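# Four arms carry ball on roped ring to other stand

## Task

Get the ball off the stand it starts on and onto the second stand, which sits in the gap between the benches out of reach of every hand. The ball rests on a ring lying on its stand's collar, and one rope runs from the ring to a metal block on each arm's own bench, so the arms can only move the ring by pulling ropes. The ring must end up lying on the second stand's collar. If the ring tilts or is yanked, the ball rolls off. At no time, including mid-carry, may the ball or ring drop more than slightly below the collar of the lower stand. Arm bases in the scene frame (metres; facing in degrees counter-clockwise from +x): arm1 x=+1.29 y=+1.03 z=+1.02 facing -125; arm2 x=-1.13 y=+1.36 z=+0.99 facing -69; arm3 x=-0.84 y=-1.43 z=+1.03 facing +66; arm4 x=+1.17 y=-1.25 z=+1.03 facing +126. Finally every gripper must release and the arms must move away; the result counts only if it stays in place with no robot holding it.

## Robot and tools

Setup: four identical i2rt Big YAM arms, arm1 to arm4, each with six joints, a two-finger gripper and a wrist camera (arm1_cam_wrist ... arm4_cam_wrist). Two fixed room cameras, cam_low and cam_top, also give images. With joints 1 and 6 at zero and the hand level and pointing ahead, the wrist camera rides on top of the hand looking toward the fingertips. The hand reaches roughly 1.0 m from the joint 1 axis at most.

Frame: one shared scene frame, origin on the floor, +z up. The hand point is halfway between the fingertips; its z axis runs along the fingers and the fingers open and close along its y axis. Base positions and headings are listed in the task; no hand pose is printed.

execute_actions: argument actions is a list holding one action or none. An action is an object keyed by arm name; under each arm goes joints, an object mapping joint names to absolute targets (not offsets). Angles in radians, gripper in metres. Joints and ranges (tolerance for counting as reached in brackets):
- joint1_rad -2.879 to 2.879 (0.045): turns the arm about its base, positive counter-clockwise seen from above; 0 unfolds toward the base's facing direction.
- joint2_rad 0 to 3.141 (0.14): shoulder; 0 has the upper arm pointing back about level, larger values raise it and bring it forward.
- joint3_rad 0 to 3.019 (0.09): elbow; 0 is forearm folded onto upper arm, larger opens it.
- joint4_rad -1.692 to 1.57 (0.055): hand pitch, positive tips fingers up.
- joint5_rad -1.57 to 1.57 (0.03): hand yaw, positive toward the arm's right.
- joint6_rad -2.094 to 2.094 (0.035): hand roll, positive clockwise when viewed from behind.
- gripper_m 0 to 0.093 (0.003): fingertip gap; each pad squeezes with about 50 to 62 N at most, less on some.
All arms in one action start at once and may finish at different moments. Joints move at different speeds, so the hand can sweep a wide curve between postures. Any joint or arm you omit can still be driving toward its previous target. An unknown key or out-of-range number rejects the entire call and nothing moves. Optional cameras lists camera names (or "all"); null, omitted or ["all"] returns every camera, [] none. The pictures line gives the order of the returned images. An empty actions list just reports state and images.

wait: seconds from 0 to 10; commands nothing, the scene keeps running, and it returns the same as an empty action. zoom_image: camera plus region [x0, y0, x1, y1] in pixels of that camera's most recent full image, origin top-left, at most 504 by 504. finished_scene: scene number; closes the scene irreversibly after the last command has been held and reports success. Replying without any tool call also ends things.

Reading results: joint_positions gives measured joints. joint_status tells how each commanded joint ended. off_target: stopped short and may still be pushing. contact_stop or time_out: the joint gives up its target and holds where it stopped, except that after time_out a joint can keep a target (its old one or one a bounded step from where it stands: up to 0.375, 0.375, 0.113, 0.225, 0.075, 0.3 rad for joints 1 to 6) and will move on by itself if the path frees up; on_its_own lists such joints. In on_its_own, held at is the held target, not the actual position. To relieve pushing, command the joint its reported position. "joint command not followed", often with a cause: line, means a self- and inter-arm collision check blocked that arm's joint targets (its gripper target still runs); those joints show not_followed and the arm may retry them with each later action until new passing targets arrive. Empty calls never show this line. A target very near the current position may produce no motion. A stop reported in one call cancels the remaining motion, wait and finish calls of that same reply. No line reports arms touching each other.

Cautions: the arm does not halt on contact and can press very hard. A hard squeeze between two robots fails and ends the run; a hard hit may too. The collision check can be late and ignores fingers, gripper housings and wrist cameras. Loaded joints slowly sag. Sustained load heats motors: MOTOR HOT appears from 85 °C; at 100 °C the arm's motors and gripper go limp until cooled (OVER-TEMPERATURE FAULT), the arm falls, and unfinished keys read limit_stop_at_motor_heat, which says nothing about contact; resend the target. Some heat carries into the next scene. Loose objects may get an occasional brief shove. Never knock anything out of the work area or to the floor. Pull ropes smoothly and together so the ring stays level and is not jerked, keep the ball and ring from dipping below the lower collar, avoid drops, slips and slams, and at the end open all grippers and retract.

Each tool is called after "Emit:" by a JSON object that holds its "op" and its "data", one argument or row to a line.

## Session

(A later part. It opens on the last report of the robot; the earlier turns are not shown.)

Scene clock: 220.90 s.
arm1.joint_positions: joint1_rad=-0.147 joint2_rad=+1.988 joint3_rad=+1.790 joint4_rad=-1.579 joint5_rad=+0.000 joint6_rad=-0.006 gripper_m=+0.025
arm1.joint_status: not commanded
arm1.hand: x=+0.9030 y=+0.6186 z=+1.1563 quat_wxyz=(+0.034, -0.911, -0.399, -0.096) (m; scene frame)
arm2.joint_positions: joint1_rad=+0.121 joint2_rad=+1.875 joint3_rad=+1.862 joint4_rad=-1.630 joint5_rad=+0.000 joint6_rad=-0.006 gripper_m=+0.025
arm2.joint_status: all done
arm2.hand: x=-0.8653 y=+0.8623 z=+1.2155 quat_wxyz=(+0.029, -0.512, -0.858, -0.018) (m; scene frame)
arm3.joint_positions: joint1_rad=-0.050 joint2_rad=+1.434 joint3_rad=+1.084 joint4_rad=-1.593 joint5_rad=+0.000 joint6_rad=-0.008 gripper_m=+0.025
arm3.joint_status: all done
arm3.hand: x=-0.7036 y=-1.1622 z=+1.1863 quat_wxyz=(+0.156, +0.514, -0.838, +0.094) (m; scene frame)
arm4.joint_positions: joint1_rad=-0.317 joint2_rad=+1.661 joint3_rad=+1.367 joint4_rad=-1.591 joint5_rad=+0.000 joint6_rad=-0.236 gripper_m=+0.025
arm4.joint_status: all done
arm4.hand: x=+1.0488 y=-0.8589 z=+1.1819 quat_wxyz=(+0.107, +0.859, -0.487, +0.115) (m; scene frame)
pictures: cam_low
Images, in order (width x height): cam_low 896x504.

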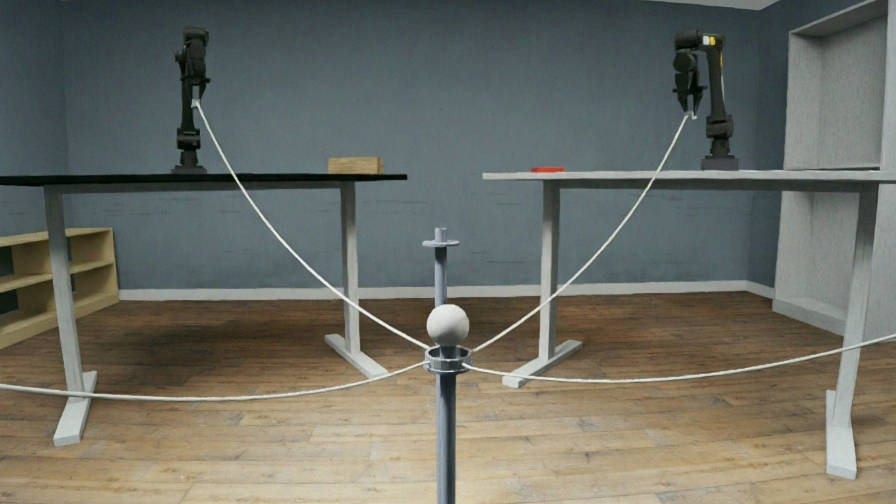

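Emit:
{"op": "execute_actions", "data": {
  "actions": [
    {"arm1":{"joints":{"joint2_rad":1.94}},"arm2":{"joints":{"joint2_rad":1.82}},"arm3":{"joints":{"joint2_rad":1.34}},"arm4":{"joints":{"joint2_rad":1.575}}}
  ],
  "cameras": ["cam_low"]
}}

Scene clock: 229.23 s.
arm1.joint_positions: joint1_rad=-0.147 joint2_rad=+1.953 joint3_rad=+1.790 joint4_rad=-1.579 joint5_rad=+0.000 joint6_rad=-0.006 gripper_m=+0.025
arm1.joint_status: all done
arm1.hand: x=+0.9031 y=+0.6191 z=+1.1753 quat_wxyz=(+0.027, -0.913, -0.400, -0.080) (m; scene frame)
arm2.joint_positions: joint1_rad=+0.121 joint2_rad=+1.840 joint3_rad=+1.862 joint4_rad=-1.630 joint5_rad=+0.000 joint6_rad=-0.006 gripper_m=+0.025
arm2.joint_status: all done
arm2.hand: x=-0.8670 y=+0.8655 z=+1.2344 quat_wxyz=(+0.014, -0.513, -0.858, -0.009) (m; scene frame)
arm3.joint_positions: joint1_rad=-0.050 joint2_rad=+1.340 joint3_rad=+1.084 joint4_rad=-1.593 joint5_rad=+0.000 joint6_rad=-0.008 gripper_m=+0.025
arm3.joint_status: all done
arm3.hand: x=-0.7053 y=-1.1655 z=+1.2129 quat_wxyz=(+0.117, +0.518, -0.844, +0.070) (m; scene frame)
arm4.joint_positions: joint1_rad=-0.317 joint2_rad=+1.596 joint3_rad=+1.367 joint4_rad=-1.591 joint5_rad=+0.000 joint6_rad=-0.236 gripper_m=+0.025
arm4.joint_status: all done
arm4.hand: x=+1.0495 y=-0.8613 z=+1.2075 quat_wxyz=(+0.085, +0.863, -0.489, +0.092) (m; scene frame)
pictures: cam_low
Images, in order (width x height): cam_low 896x504.

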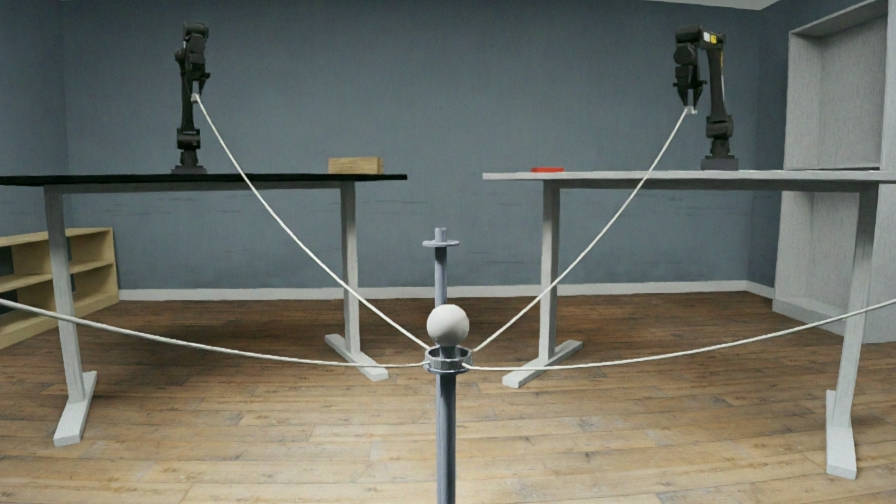

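Emit:
{"op": "execute_actions", "data": {
  "actions": [
    {"arm1":{"joints":{"joint2_rad":1.905}},"arm2":{"joints":{"joint2_rad":1.78}},"arm3":{"joints":{"joint2_rad":1.29}},"arm4":{"joints":{"joint2_rad":1.515}}}
  ],
  "cameras": ["cam_low"]
}}

Emit:
{"op": "zoom_image", "data": {
  "camera": "cam_low",
  "region": [368,280,528,390]
}}

Scene clock: 235.87 s.
arm1.joint_positions: joint1_rad=-0.147 joint2_rad=+1.920 joint3_rad=+1.790 joint4_rad=-1.579 joint5_rad=+0.000 joint6_rad=-0.006 gripper_m=+0.025
arm1.joint_status: all done
arm1.hand: x=+0.9037 y=+0.6201 z=+1.1932 quat_wxyz=(+0.021, -0.914, -0.400, -0.065) (m; scene frame)
arm2.joint_positions: joint1_rad=+0.121 joint2_rad=+1.799 joint3_rad=+1.862 joint4_rad=-1.630 joint5_rad=+0.000 joint6_rad=-0.006 gripper_m=+0.025
arm2.joint_status: all done
arm2.hand: x=-0.8694 y=+0.8699 z=+1.2563 quat_wxyz=(-0.003, -0.513, -0.859, +0.002) (m; scene frame)
arm3.joint_positions: joint1_rad=-0.050 joint2_rad=+1.302 joint3_rad=+1.084 joint4_rad=-1.593 joint5_rad=+0.000 joint6_rad=-0.008 gripper_m=+0.025
arm3.joint_status: all done
arm3.hand: x=-0.7063 y=-1.1674 z=+1.2236 quat_wxyz=(+0.101, +0.520, -0.846, +0.060) (m; scene frame)
arm4.joint_positions: joint1_rad=-0.317 joint2_rad=+1.537 joint3_rad=+1.367 joint4_rad=-1.591 joint5_rad=+0.000 joint6_rad=-0.236 gripper_m=+0.025
arm4.joint_status: all done
arm4.hand: x=+1.0506 y=-0.8649 z=+1.2302 quat_wxyz=(+0.065, +0.866, -0.491, +0.070) (m; scene frame)
pictures: cam_low
Images, in order (width x height): cam_low 896x504.

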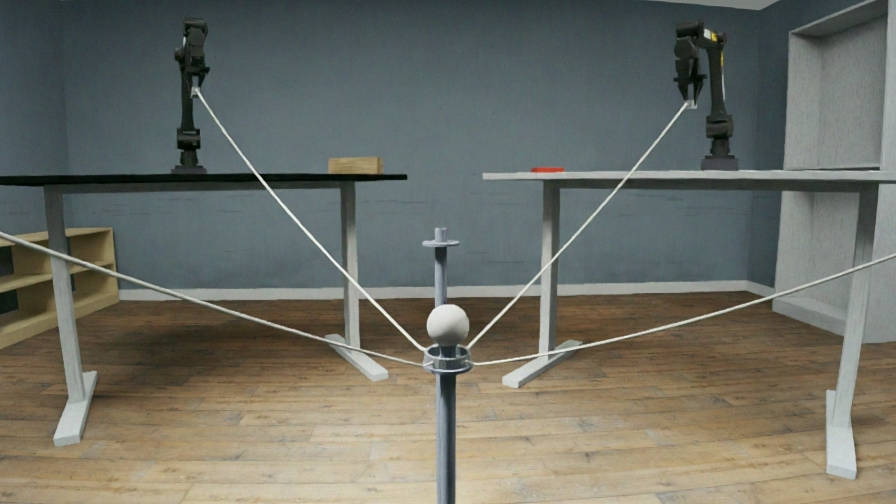

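Region (368, 280, 528, 390) of cam_low's 896x504 image, scaled by 3.150, with more detail than that image has; it fills the top 346 rows of this view, and the rest is white.

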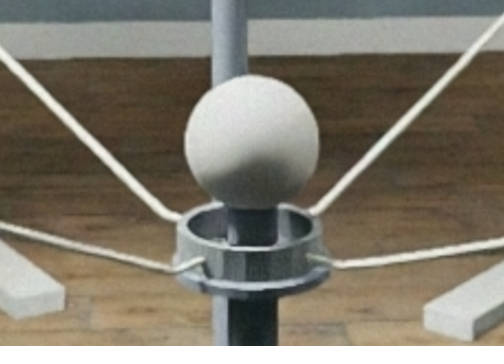

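Emit:
{"op": "execute_actions", "data": {
  "actions": [
    {"arm1":{"joints":{"joint2_rad":1.872}},"arm2":{"joints":{"joint2_rad":1.755}},"arm3":{"joints":{"joint2_rad":1.245}},"arm4":{"joints":{"joint2_rad":1.455}}}
  ],
  "cameras": ["cam_low"]
}}

Emit:
{"op": "zoom_image", "data": {
  "camera": "cam_low",
  "region": [368,280,528,390]
}}

Scene clock: 244.23 s.
arm1.joint_positions: joint1_rad=-0.147 joint2_rad=+1.891 joint3_rad=+1.790 joint4_rad=-1.579 joint5_rad=+0.000 joint6_rad=-0.006 gripper_m=+0.025
arm1.joint_status: all done
arm1.hand: x=+0.9045 y=+0.6212 z=+1.2085 quat_wxyz=(+0.015, -0.915, -0.401, -0.052) (m; scene frame)
arm2.joint_positions: joint1_rad=+0.121 joint2_rad=+1.783 joint3_rad=+1.862 joint4_rad=-1.630 joint5_rad=+0.000 joint6_rad=-0.006 gripper_m=+0.025
arm2.joint_status: all done
arm2.hand: x=-0.8704 y=+0.8718 z=+1.2647 quat_wxyz=(-0.010, -0.513, -0.858, +0.006) (m; scene frame)
arm3.joint_positions: joint1_rad=-0.050 joint2_rad=+1.259 joint3_rad=+1.084 joint4_rad=-1.593 joint5_rad=+0.000 joint6_rad=-0.007 gripper_m=+0.025
arm3.joint_status: all done
arm3.hand: x=-0.7076 y=-1.1701 z=+1.2357 quat_wxyz=(+0.082, +0.521, -0.848, +0.049) (m; scene frame)
arm4.joint_positions: joint1_rad=-0.317 joint2_rad=+1.476 joint3_rad=+1.367 joint4_rad=-1.591 joint5_rad=+0.000 joint6_rad=-0.236 gripper_m=+0.025
arm4.joint_status: all done
arm4.hand: x=+1.0522 y=-0.8699 z=+1.2536 quat_wxyz=(+0.044, +0.868, -0.492, +0.048) (m; scene frame)
pictures: cam_low
Images, in order (width x height): cam_low 896x504.

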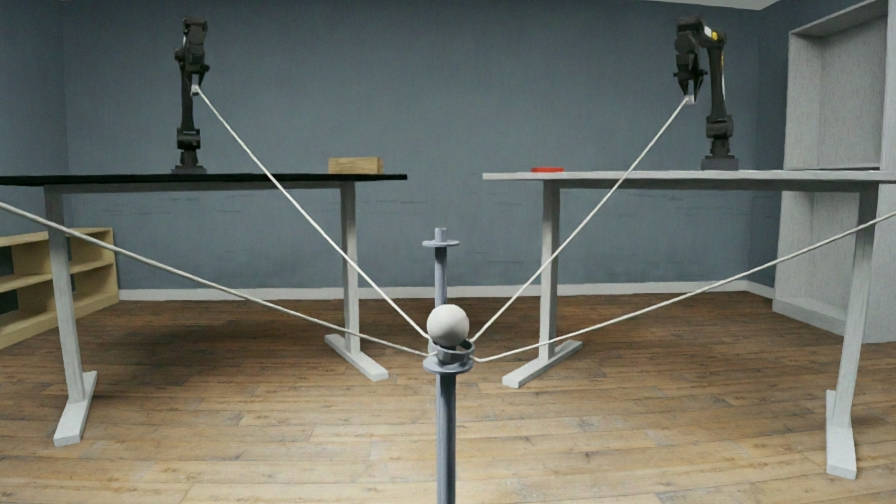

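Region (368, 280, 528, 390) of cam_low's 896x504 image, scaled by 3.150, with more detail than that image has; it fills the top 346 rows of this view, and the rest is white.

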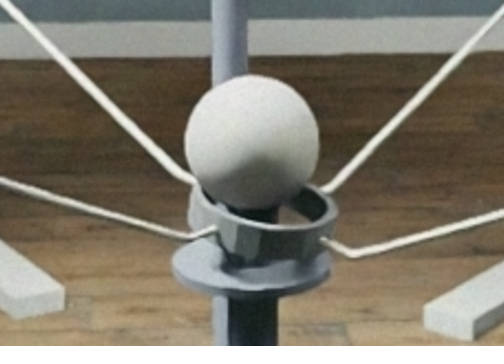

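Emit:
{"op": "execute_actions", "data": {
  "actions": [],
  "cameras": ["cam_low","cam_top"]
}}

Emit:
{"op": "zoom_image", "data": {
  "camera": "cam_low",
  "region": [368,280,528,390]
}}

Emit:
{"op": "zoom_image", "data": {
  "camera": "cam_top",
  "region": [430,250,485,305]
}}

Scene clock: 248.17 s.
arm1.joint_positions: joint1_rad=-0.147 joint2_rad=+1.891 joint3_rad=+1.790 joint4_rad=-1.579 joint5_rad=+0.000 joint6_rad=-0.006 gripper_m=+0.025
arm1.joint_status: all done
arm1.hand: x=+0.9045 y=+0.6212 z=+1.2085 quat_wxyz=(+0.015, -0.915, -0.401, -0.052) (m; scene frame)
arm2.joint_positions: joint1_rad=+0.121 joint2_rad=+1.783 joint3_rad=+1.862 joint4_rad=-1.630 joint5_rad=+0.000 joint6_rad=-0.006 gripper_m=+0.025
arm2.joint_status: all done
arm2.hand: x=-0.8704 y=+0.8718 z=+1.2647 quat_wxyz=(-0.010, -0.513, -0.858, +0.006) (m; scene frame)
arm3.joint_positions: joint1_rad=-0.050 joint2_rad=+1.259 joint3_rad=+1.084 joint4_rad=-1.593 joint5_rad=+0.000 joint6_rad=-0.007 gripper_m=+0.025
arm3.joint_status: all done
arm3.hand: x=-0.7076 y=-1.1701 z=+1.2357 quat_wxyz=(+0.082, +0.521, -0.848, +0.049) (m; scene frame)
arm4.joint_positions: joint1_rad=-0.317 joint2_rad=+1.476 joint3_rad=+1.367 joint4_rad=-1.591 joint5_rad=+0.000 joint6_rad=-0.236 gripper_m=+0.025
arm4.joint_status: all done
arm4.hand: x=+1.0522 y=-0.8699 z=+1.2536 quat_wxyz=(+0.044, +0.868, -0.492, +0.048) (m; scene frame)
pictures: cam_low, cam_top
Images, in order (width x height): cam_low 896x504, cam_top 896x504.

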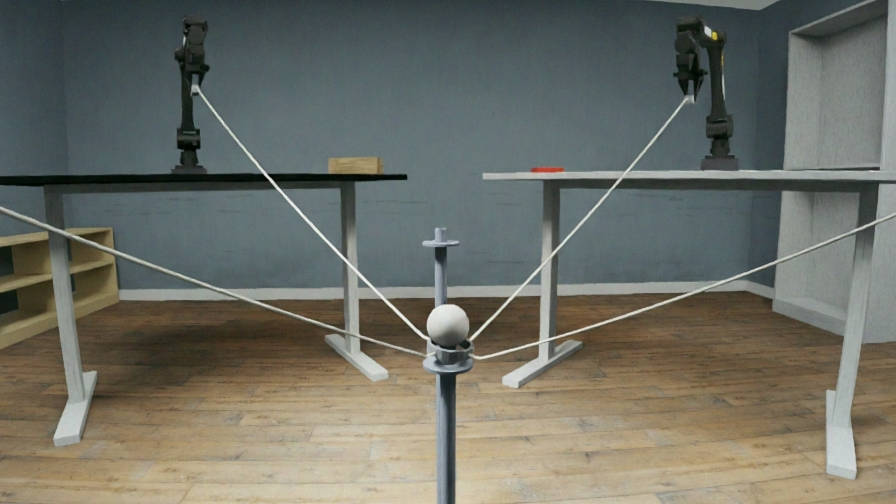

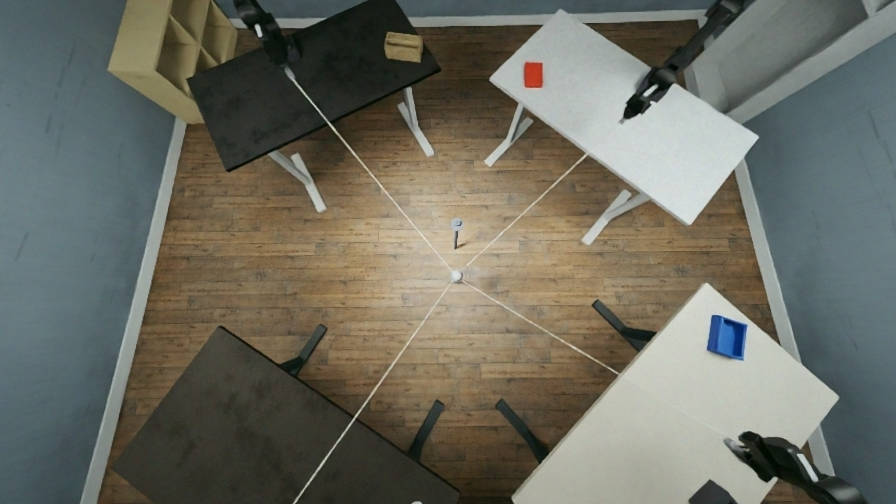

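Region (368, 280, 528, 390) of cam_low's 896x504 image, scaled by 3.150, with more detail than that image has; it fills the top 346 rows of this view, and the rest is white.

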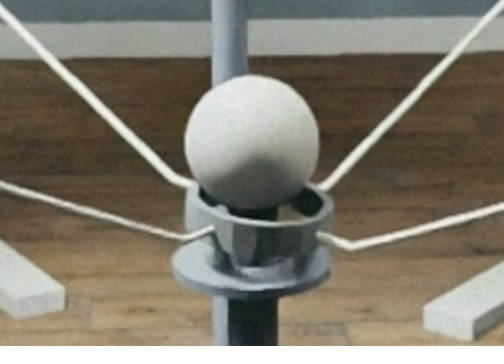

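Region (430, 250, 485, 305) of cam_top's 896x504 image, scaled by 9.164, with more detail than that image has.

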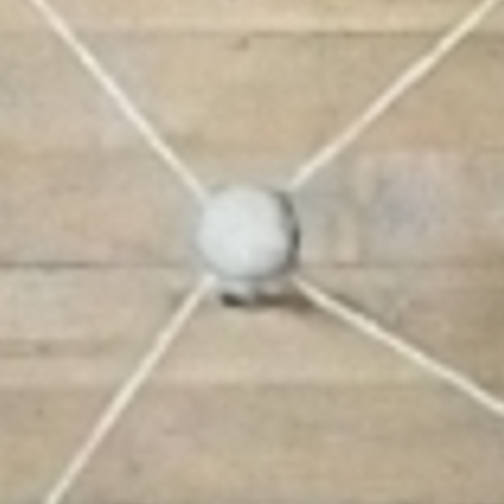

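Emit:
{"op": "execute_actions", "data": {
  "actions": [
    {"arm1":{"joints":{"joint2_rad":1.85}},"arm2":{"joints":{"joint2_rad":1.73}},"arm3":{"joints":{"joint2_rad":1.20}},"arm4":{"joints":{"joint2_rad":1.432}}}
  ],
  "cameras": []
}}

Scene clock: 255.53 s.
arm1.joint_positions: joint1_rad=-0.147 joint2_rad=+1.872 joint3_rad=+1.790 joint4_rad=-1.579 joint5_rad=+0.000 joint6_rad=-0.006 gripper_m=+0.025
arm1.joint_status: all done
arm1.hand: x=+0.9052 y=+0.6222 z=+1.2190 quat_wxyz=(+0.011, -0.915, -0.401, -0.043) (m; scene frame)
arm2.joint_positions: joint1_rad=+0.121 joint2_rad=+1.754 joint3_rad=+1.862 joint4_rad=-1.630 joint5_rad=+0.000 joint6_rad=-0.006 gripper_m=+0.025
arm2.joint_status: all done
arm2.hand: x=-0.8725 y=+0.8757 z=+1.2802 quat_wxyz=(-0.023, -0.513, -0.858, +0.013) (m; scene frame)
arm3.joint_positions: joint1_rad=-0.050 joint2_rad=+1.213 joint3_rad=+1.084 joint4_rad=-1.593 joint5_rad=+0.000 joint6_rad=-0.007 gripper_m=+0.025
arm3.joint_status: all done
arm3.hand: x=-0.7093 y=-1.1734 z=+1.2481 quat_wxyz=(+0.063, +0.522, -0.850, +0.037) (m; scene frame)
arm4.joint_positions: joint1_rad=-0.317 joint2_rad=+1.467 joint3_rad=+1.367 joint4_rad=-1.591 joint5_rad=+0.000 joint6_rad=-0.236 gripper_m=+0.025
arm4.joint_status: all done
arm4.hand: x=+1.0525 y=-0.8708 z=+1.2572 quat_wxyz=(+0.041, +0.869, -0.492, +0.045) (m; scene frame)
pictures: none
No camera images: the call's "cameras" was empty. Leave "cameras" out to get every camera's image.

Emit:
{"op": "execute_actions", "data": {
  "actions": [],
  "cameras": ["cam_low"]
}}

Emit:
{"op": "zoom_image", "data": {
  "camera": "cam_low",
  "region": [368,280,528,390]
}}

Scene clock: 258.33 s.
arm1.joint_positions: joint1_rad=-0.147 joint2_rad=+1.872 joint3_rad=+1.790 joint4_rad=-1.579 joint5_rad=+0.000 joint6_rad=-0.006 gripper_m=+0.025
arm1.joint_status: all done
arm1.hand: x=+0.9052 y=+0.6222 z=+1.2190 quat_wxyz=(+0.011, -0.915, -0.401, -0.043) (m; scene frame)
arm2.joint_positions: joint1_rad=+0.121 joint2_rad=+1.754 joint3_rad=+1.862 joint4_rad=-1.630 joint5_rad=+0.000 joint6_rad=-0.006 gripper_m=+0.025
arm2.joint_status: all done
arm2.hand: x=-0.8725 y=+0.8757 z=+1.2802 quat_wxyz=(-0.023, -0.513, -0.858, +0.013) (m; scene frame)
arm3.joint_positions: joint1_rad=-0.050 joint2_rad=+1.213 joint3_rad=+1.084 joint4_rad=-1.593 joint5_rad=+0.000 joint6_rad=-0.007 gripper_m=+0.025
arm3.joint_status: all done
arm3.hand: x=-0.7093 y=-1.1734 z=+1.2481 quat_wxyz=(+0.063, +0.522, -0.850, +0.037) (m; scene frame)
arm4.joint_positions: joint1_rad=-0.317 joint2_rad=+1.467 joint3_rad=+1.367 joint4_rad=-1.591 joint5_rad=+0.000 joint6_rad=-0.236 gripper_m=+0.025
arm4.joint_status: all done
arm4.hand: x=+1.0525 y=-0.8708 z=+1.2572 quat_wxyz=(+0.041, +0.869, -0.492, +0.045) (m; scene frame)
pictures: cam_low
Images, in order (width x height): cam_low 896x504.

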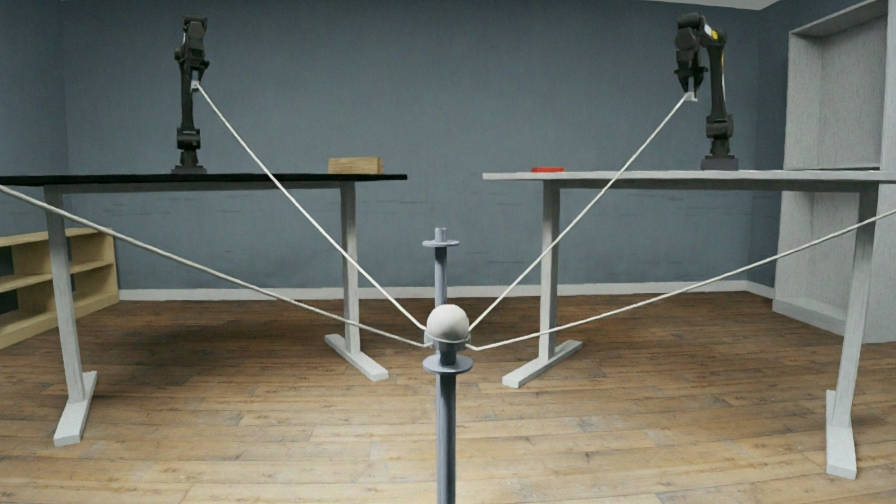

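Region (368, 280, 528, 390) of cam_low's 896x504 image, scaled by 3.150, with more detail than that image has; it fills the top 346 rows of this view, and the rest is white.

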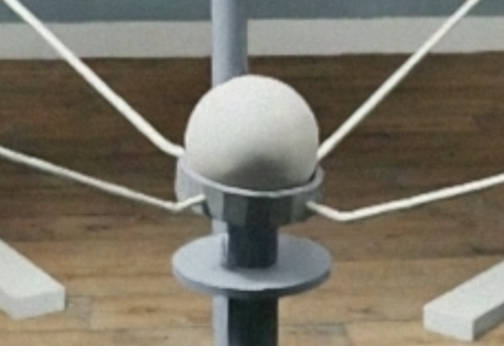

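Emit:
{"op": "execute_actions", "data": {
  "actions": [
    {"arm1":{"joints":{"joint2_rad":1.798,"joint3_rad":1.84}},"arm2":{"joints":{"joint2_rad":1.69,"joint3_rad":1.965}},"arm3":{"joints":{"joint2_rad":1.118,"joint3_rad":1.14}},"arm4":{"joints":{"joint1_rad":-0.33,"joint2_rad":1.368,"joint3_rad":1.43}}}
  ],
  "cameras": ["cam_low"]
}}

Scene clock: 321.03 s.
arm1.joint_positions: joint1_rad=-0.147 joint2_rad=+1.813 joint3_rad=+1.795 joint4_rad=-1.579 joint5_rad=+0.000 joint6_rad=-0.006 gripper_m=+0.025
arm1.joint_status: all done
arm1.hand: x=+0.9073 y=+0.6251 z=+1.2519 quat_wxyz=(-0.001, -0.916, -0.401, -0.014) (m; scene frame)
arm2.joint_positions: joint1_rad=+0.121 joint2_rad=+1.712 joint3_rad=+1.904 joint4_rad=-1.630 joint5_rad=+0.000 joint6_rad=-0.006 gripper_m=+0.025
arm2.joint_status: all done
arm2.hand: x=-0.8723 y=+0.8752 z=+1.3189 quat_wxyz=(-0.058, -0.512, -0.857, +0.035) (m; scene frame)
arm3.joint_positions: joint1_rad=-0.050 joint2_rad=+1.126 joint3_rad=+1.097 joint4_rad=-1.590 joint5_rad=+0.000 joint6_rad=-0.006 gripper_m=+0.025
arm3.joint_status: all done
arm3.hand: x=-0.7114 y=-1.1776 z=+1.2764 quat_wxyz=(+0.019, +0.522, -0.852, +0.010) (m; scene frame)
arm4.joint_positions: joint1_rad=-0.320 joint2_rad=+1.385 joint3_rad=+1.367 joint4_rad=-1.591 joint5_rad=-0.001 joint6_rad=-0.237 gripper_m=+0.025
arm4.joint_status: all done
arm4.hand: x=+1.0564 y=-0.8795 z=+1.2876 quat_wxyz=(+0.014, +0.870, -0.494, +0.015) (m; scene frame)
pictures: cam_low
Images, in order (width x height): cam_low 896x504.

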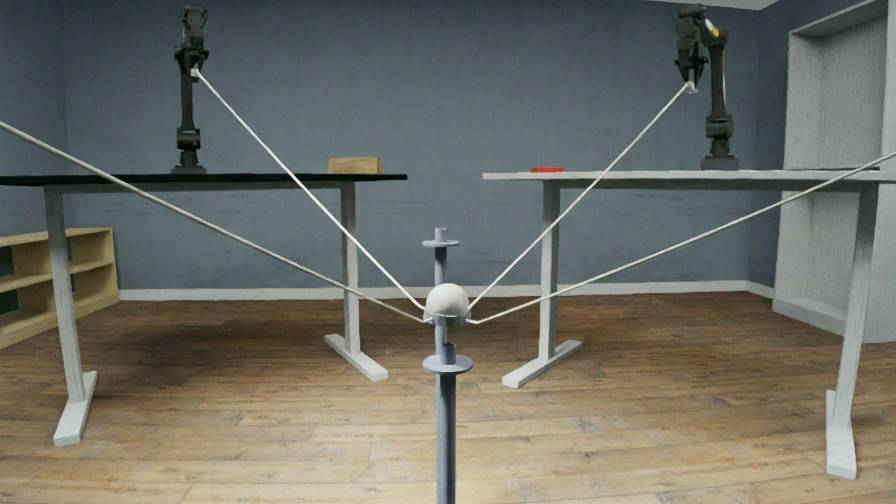

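Emit:
{"op": "execute_actions", "data": {
  "actions": [
    {"arm1":{"joints":{"joint1_rad":-0.212,"joint2_rad":1.668,"joint3_rad":1.756}},"arm2":{"joints":{"joint1_rad":0.17,"joint2_rad":1.56,"joint3_rad":1.875}},"arm3":{"joints":{"joint1_rad":0.011,"joint2_rad":1.2,"joint3_rad":1.32}},"arm4":{"joints":{"joint1_rad":-0.358,"joint2_rad":1.47,"joint3_rad":1.62}}}
  ],
  "cameras": ["cam_low"]
}}

Scene clock: 326.57 s.
arm1.joint_positions: joint1_rad=-0.219 joint2_rad=+1.668 joint3_rad=+1.744 joint4_rad=-1.579 joint5_rad=+0.000 joint6_rad=-0.006 gripper_m=+0.025
arm1.joint_status: all done
arm1.hand: x=+0.9010 y=+0.6744 z=+1.3071 quat_wxyz=(-0.019, -0.929, -0.367, +0.030) (m; scene frame)
arm2.joint_positions: joint1_rad=+0.172 joint2_rad=+1.563 joint3_rad=+1.866 joint4_rad=-1.630 joint5_rad=+0.000 joint6_rad=-0.006 gripper_m=+0.025
arm2.joint_status: all done
arm2.hand: x=-0.8682 y=+0.9229 z=+1.3794 quat_wxyz=(-0.108, -0.487, -0.865, +0.061) (m; scene frame)
arm3.joint_positions: joint1_rad=+0.010 joint2_rad=+1.206 joint3_rad=+1.278 joint4_rad=-1.589 joint5_rad=+0.001 joint6_rad=-0.006 gripper_m=+0.025
arm3.joint_status: all done
arm3.hand: x=-0.7051 y=-1.1209 z=+1.3220 quat_wxyz=(-0.025, +0.547, -0.836, -0.016) (m; scene frame)
arm4.joint_positions: joint1_rad=-0.351 joint2_rad=+1.470 joint3_rad=+1.557 joint4_rad=-1.593 joint5_rad=-0.003 joint6_rad=-0.239 gripper_m=+0.025
arm4.joint_status: all done
arm4.hand: x=+1.0525 y=-0.8216 z=+1.3269 quat_wxyz=(-0.021, +0.862, -0.506, -0.024) (m; scene frame)
pictures: cam_low
Images, in order (width x height): cam_low 896x504.

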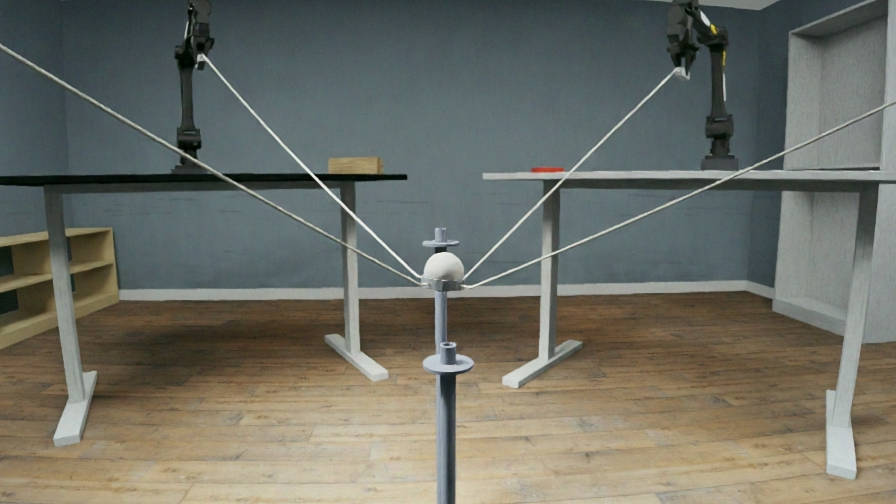

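W3.

Emit:
{"op": "execute_actions", "data": {
  "actions": [
    {"arm1":{"joints":{"joint1_rad":-0.275,"joint2_rad":1.535,"joint3_rad":1.703}},"arm2":{"joints":{"joint1_rad":0.216,"joint2_rad":1.427,"joint3_rad":1.828}},"arm3":{"joints":{"joint1_rad":0.061,"joint2_rad":1.25,"joint3_rad":1.495}},"arm4":{"joints":{"joint1_rad":-0.386,"joint2_rad":1.521,"joint3_rad":1.82}}}
  ],
  "cameras": ["cam_low"]
}}

Scene clock: 331.87 s.
arm1.joint_positions: joint1_rad=-0.281 joint2_rad=+1.535 joint3_rad=+1.685 joint4_rad=-1.579 joint5_rad=+0.000 joint6_rad=-0.006 gripper_m=+0.025
arm1.joint_status: all done
arm1.hand: x=+0.9065 y=+0.7216 z=+1.3467 quat_wxyz=(-0.030, -0.939, -0.337, +0.065) (m; scene frame)
arm2.joint_positions: joint1_rad=+0.214 joint2_rad=+1.432 joint3_rad=+1.814 joint4_rad=-1.630 joint5_rad=+0.000 joint6_rad=-0.006 gripper_m=+0.025
arm2.joint_status: all done
arm2.hand: x=-0.8729 y=+0.9689 z=+1.4176 quat_wxyz=(-0.143, -0.466, -0.870, +0.077) (m; scene frame)
arm3.joint_positions: joint1_rad=+0.058 joint2_rad=+1.258 joint3_rad=+1.452 joint4_rad=-1.590 joint5_rad=+0.001 joint6_rad=-0.005 gripper_m=+0.025
arm3.joint_status: all done
arm3.hand: x=-0.7048 y=-1.0745 z=+1.3751 quat_wxyz=(-0.075, +0.565, -0.820, -0.051) (m; scene frame)
arm4.joint_positions: joint1_rad=-0.380 joint2_rad=+1.528 joint3_rad=+1.764 joint4_rad=-1.595 joint5_rad=-0.003 joint6_rad=-0.240 gripper_m=+0.025
arm4.joint_status: all done
arm4.hand: x=+1.0533 y=-0.7710 z=+1.3856 quat_wxyz=(-0.073, +0.851, -0.515, -0.075) (m; scene frame)
pictures: cam_low
Images, in order (width x height): cam_low 896x504.

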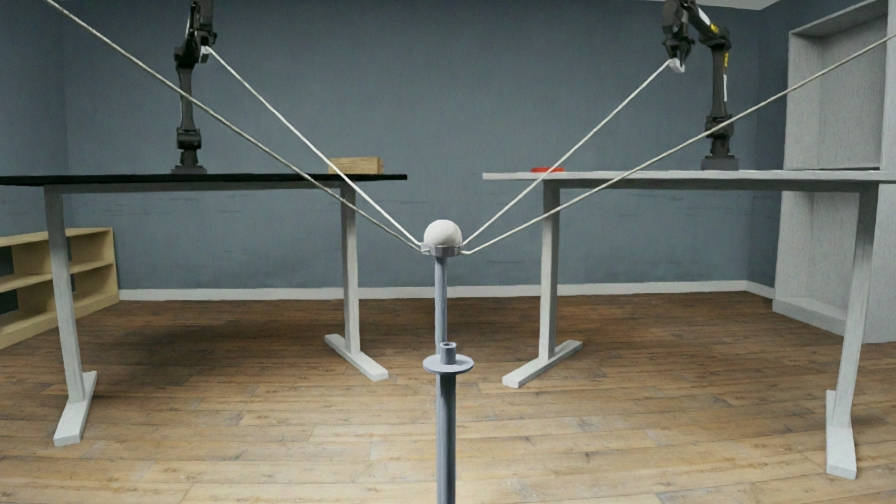

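Emit:
{"op": "execute_actions", "data": {
  "actions": [
    {"arm1":{"joints":{"joint1_rad":-0.362,"joint2_rad":1.428,"joint3_rad":1.668}},"arm2":{"joints":{"joint1_rad":0.284,"joint2_rad":1.303,"joint3_rad":1.787}},"arm3":{"joints":{"joint1_rad":0.102,"joint2_rad":1.355,"joint3_rad":1.677}},"arm4":{"joints":{"joint1_rad":-0.408,"joint2_rad":1.63,"joint3_rad":2.022}}}
  ],
  "cameras": ["cam_low"]
}}

Scene clock: 338.47 s.
arm1.joint_positions: joint1_rad=-0.368 joint2_rad=+1.434 joint3_rad=+1.652 joint4_rad=-1.580 joint5_rad=+0.000 joint6_rad=-0.006 gripper_m=+0.025
arm1.joint_status: all done
arm1.hand: x=+0.9032 y=+0.7714 z=+1.3782 quat_wxyz=(-0.037, -0.950, -0.295, +0.097) (m; scene frame)
arm2.joint_positions: joint1_rad=+0.286 joint2_rad=+1.311 joint3_rad=+1.772 joint4_rad=-1.631 joint5_rad=+0.000 joint6_rad=-0.006 gripper_m=+0.025
arm2.joint_status: all done
arm2.hand: x=-0.8703 y=+1.0210 z=+1.4513 quat_wxyz=(-0.180, -0.432, -0.879, +0.089) (m; scene frame)
arm3.joint_positions: joint1_rad=+0.099 joint2_rad=+1.365 joint3_rad=+1.624 joint4_rad=-1.593 joint5_rad=+0.002 joint6_rad=-0.004 gripper_m=+0.025
arm3.joint_status: all done
arm3.hand: x=-0.7033 y=-1.0216 z=+1.4061 quat_wxyz=(-0.099, +0.579, -0.806, -0.070) (m; scene frame)
arm4.joint_positions: joint1_rad=-0.400 joint2_rad=+1.635 joint3_rad=+1.951 joint4_rad=-1.598 joint5_rad=-0.004 joint6_rad=-0.241 gripper_m=+0.025
arm4.joint_status: all done
arm4.hand: x=+1.0514 y=-0.7195 z=+1.4120 quat_wxyz=(-0.101, +0.842, -0.520, -0.102) (m; scene frame)
pictures: cam_low
Images, in order (width x height): cam_low 896x504.

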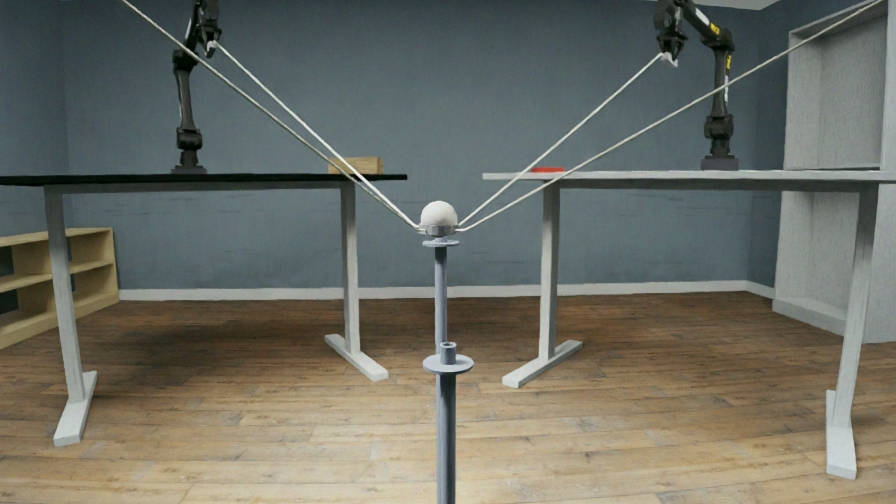

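Emit:
{"op": "execute_actions", "data": {
  "actions": [
    {"arm1":{"joints":{"joint1_rad":-0.457,"joint2_rad":1.32,"joint3_rad":1.632}},"arm2":{"joints":{"joint1_rad":0.36,"joint2_rad":1.18,"joint3_rad":1.746}},"arm3":{"joints":{"joint1_rad":0.138,"joint2_rad":1.468,"joint3_rad":1.868}},"arm4":{"joints":{"joint1_rad":-0.429,"joint2_rad":1.753,"joint3_rad":2.25}}}
  ],
  "cameras": ["cam_low","cam_top"]
}}

Emit:
{"op": "zoom_image", "data": {
  "camera": "cam_top",
  "region": [410,205,510,305]
}}

Emit:
{"op": "zoom_image", "data": {
  "camera": "cam_low",
  "region": [380,170,500,260]
}}

Scene clock: 344.77 s.
arm1.joint_positions: joint1_rad=-0.463 joint2_rad=+1.326 joint3_rad=+1.615 joint4_rad=-1.580 joint5_rad=+0.000 joint6_rad=-0.006 gripper_m=+0.025
arm1.joint_status: all done
arm1.hand: x=+0.9081 y=+0.8241 z=+1.4078 quat_wxyz=(-0.040, -0.959, -0.249, +0.132) (m; scene frame)
arm2.joint_positions: joint1_rad=+0.359 joint2_rad=+1.189 joint3_rad=+1.731 joint4_rad=-1.632 joint5_rad=+0.000 joint6_rad=-0.006 gripper_m=+0.025
arm2.joint_status: all done
arm2.hand: x=-0.8751 y=+1.0735 z=+1.4795 quat_wxyz=(-0.218, -0.396, -0.887, +0.099) (m; scene frame)
arm3.joint_positions: joint1_rad=+0.133 joint2_rad=+1.476 joint3_rad=+1.814 joint4_rad=-1.594 joint5_rad=+0.002 joint6_rad=-0.003 gripper_m=+0.025
arm3.joint_status: all done
arm3.hand: x=-0.7024 y=-0.9670 z=+1.4389 quat_wxyz=(-0.129, +0.589, -0.792, -0.094) (m; scene frame)
arm4.joint_positions: joint1_rad=-0.422 joint2_rad=+1.758 joint3_rad=+2.178 joint4_rad=-1.600 joint5_rad=-0.004 joint6_rad=-0.242 gripper_m=+0.025
arm4.joint_status: all done
arm4.hand: x=+1.0521 y=-0.6636 z=+1.4431 quat_wxyz=(-0.139, +0.829, -0.524, -0.135) (m; scene frame)
pictures: cam_low, cam_top
Images, in order (width x height): cam_low 896x504, cam_top 896x504.

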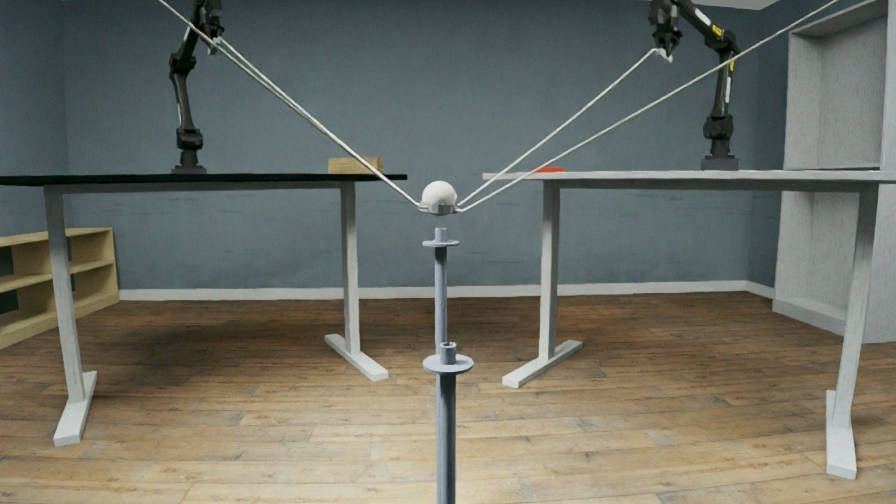

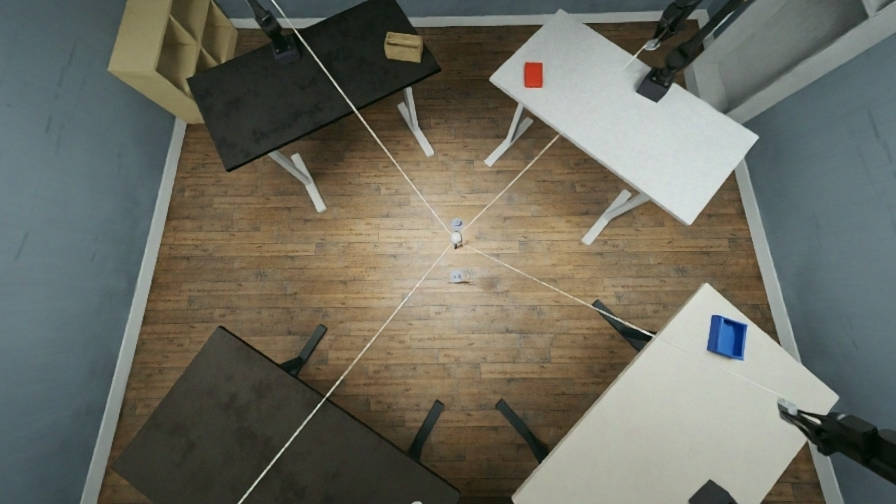

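Region (410, 205, 510, 305) of cam_top's 896x504 image, scaled by 5.040, with more detail than that image has.

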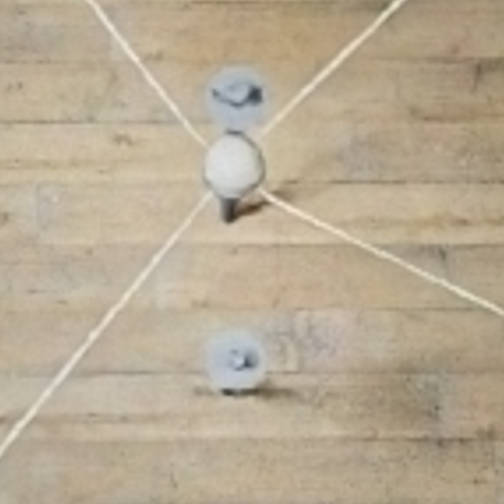

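Region (380, 170, 500, 260) of cam_low's 896x504 image, scaled by 4.200, with more detail than that image has; it fills the top 378 rows of this view, and the rest is white.

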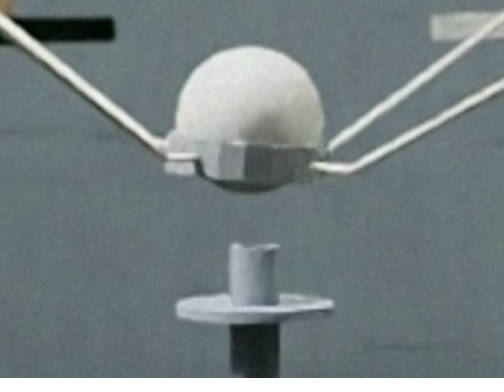

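Emit:
{"op": "execute_actions", "data": {
  "actions": [
    {"arm1":{"joints":{"joint1_rad":-0.569,"joint2_rad":1.24,"joint3_rad":1.562}},"arm2":{"joints":{"joint1_rad":0.471,"joint2_rad":1.078,"joint3_rad":1.67}},"arm3":{"joints":{"joint1_rad":0.16,"joint2_rad":1.61,"joint3_rad":2.036}},"arm4":{"joints":{"joint1_rad":-0.451,"joint2_rad":1.905,"joint3_rad":2.464}}}
  ],
  "cameras": ["cam_low"]
}}

Scene clock: 360.97 s.
arm1.joint_positions: joint1_rad=-0.574 joint2_rad=+1.257 joint3_rad=+1.548 joint4_rad=-1.580 joint5_rad=+0.000 joint6_rad=-0.006 gripper_m=+0.025
arm1.joint_status: all done
arm1.hand: x=+0.9115 y=+0.8769 z=+1.4052 quat_wxyz=(-0.033, -0.971, -0.195, +0.134) (m; scene frame)
arm2.joint_positions: joint1_rad=+0.469 joint2_rad=+1.090 joint3_rad=+1.658 joint4_rad=-1.632 joint5_rad=+0.000 joint6_rad=-0.005 gripper_m=+0.025
arm2.joint_status: all done
arm2.hand: x=-0.8721 y=+1.1280 z=+1.4814 quat_wxyz=(-0.235, -0.345, -0.904, +0.091) (m; scene frame)
arm3.joint_positions: joint1_rad=+0.153 joint2_rad=+1.621 joint3_rad=+1.981 joint4_rad=-1.595 joint5_rad=+0.002 joint6_rad=-0.003 gripper_m=+0.025
arm3.joint_status: all done
arm3.hand: x=-0.6962 y=-0.9097 z=+1.4404 quat_wxyz=(-0.136, +0.596, -0.785, -0.101) (m; scene frame)
arm4.joint_positions: joint1_rad=-0.443 joint2_rad=+1.912 joint3_rad=+2.390 joint4_rad=-1.601 joint5_rad=-0.003 joint6_rad=-0.242 gripper_m=+0.025
arm4.joint_status: all done
arm4.hand: x=+1.0545 y=-0.6052 z=+1.4431 quat_wxyz=(-0.160, +0.819, -0.530, -0.152) (m; scene frame)
pictures: cam_low
Images, in order (width x height): cam_low 896x504.

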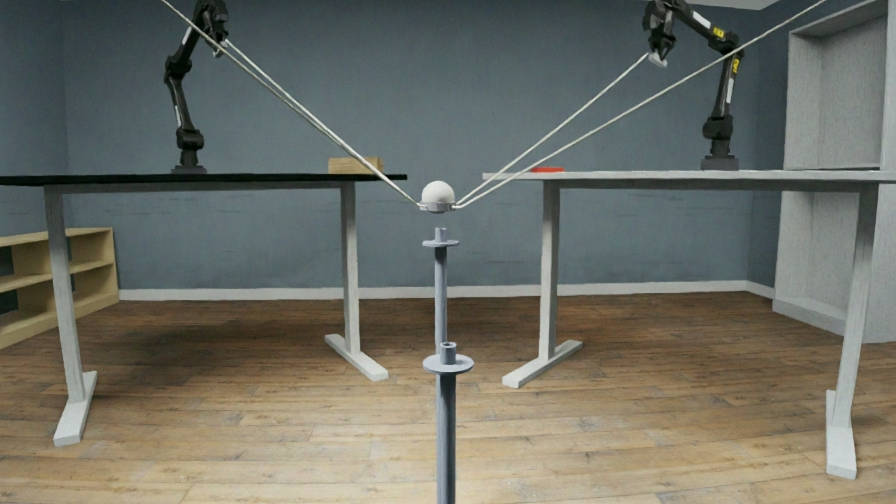

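Emit:
{"op": "execute_actions", "data": {
  "actions": [
    {"arm1":{"joints":{"joint1_rad":-0.692,"joint2_rad":1.168,"joint3_rad":1.504}},"arm2":{"joints":{"joint1_rad":0.605,"joint2_rad":0.99,"joint3_rad":1.604}},"arm3":{"joints":{"joint1_rad":0.178,"joint2_rad":1.757,"joint3_rad":2.215}},"arm4":{"joints":{"joint1_rad":-0.473,"joint2_rad":2.074,"joint3_rad":2.705}}}
  ],
  "cameras": []
}}

Scene clock: 365.63 s.
arm1.joint_positions: joint1_rad=-0.694 joint2_rad=+1.184 joint3_rad=+1.491 joint4_rad=-1.580 joint5_rad=-0.002 joint6_rad=-0.006 gripper_m=+0.025
arm1.joint_status: all done
arm1.hand: x=+0.9206 y=+0.9299 z=+1.4070 quat_wxyz=(-0.026, -0.980, -0.136, +0.143) (m; scene frame)
arm2.joint_positions: joint1_rad=+0.601 joint2_rad=+1.000 joint3_rad=+1.592 joint4_rad=-1.632 joint5_rad=+0.001 joint6_rad=-0.004 gripper_m=+0.025
arm2.joint_status: all done
arm2.hand: x=-0.8703 y=+1.1821 z=+1.4801 quat_wxyz=(-0.251, -0.285, -0.922, +0.080) (m; scene frame)
arm3.joint_positions: joint1_rad=+0.170 joint2_rad=+1.767 joint3_rad=+2.159 joint4_rad=-1.596 joint5_rad=+0.002 joint6_rad=-0.003 gripper_m=+0.025
arm3.joint_status: all done
arm3.hand: x=-0.6909 y=-0.8526 z=+1.4378 quat_wxyz=(-0.147, +0.601, -0.778, -0.112) (m; scene frame)
arm4.joint_positions: joint1_rad=-0.466 joint2_rad=+2.080 joint3_rad=+2.634 joint4_rad=-1.602 joint5_rad=-0.003 joint6_rad=-0.242 gripper_m=+0.025
arm4.joint_status: all done
arm4.hand: x=+1.0611 y=-0.5481 z=+1.4402 quat_wxyz=(-0.189, +0.805, -0.534, -0.175) (m; scene frame)
pictures: none
No camera images: the call's "cameras" was empty. Leave "cameras" out to get every camera's image.


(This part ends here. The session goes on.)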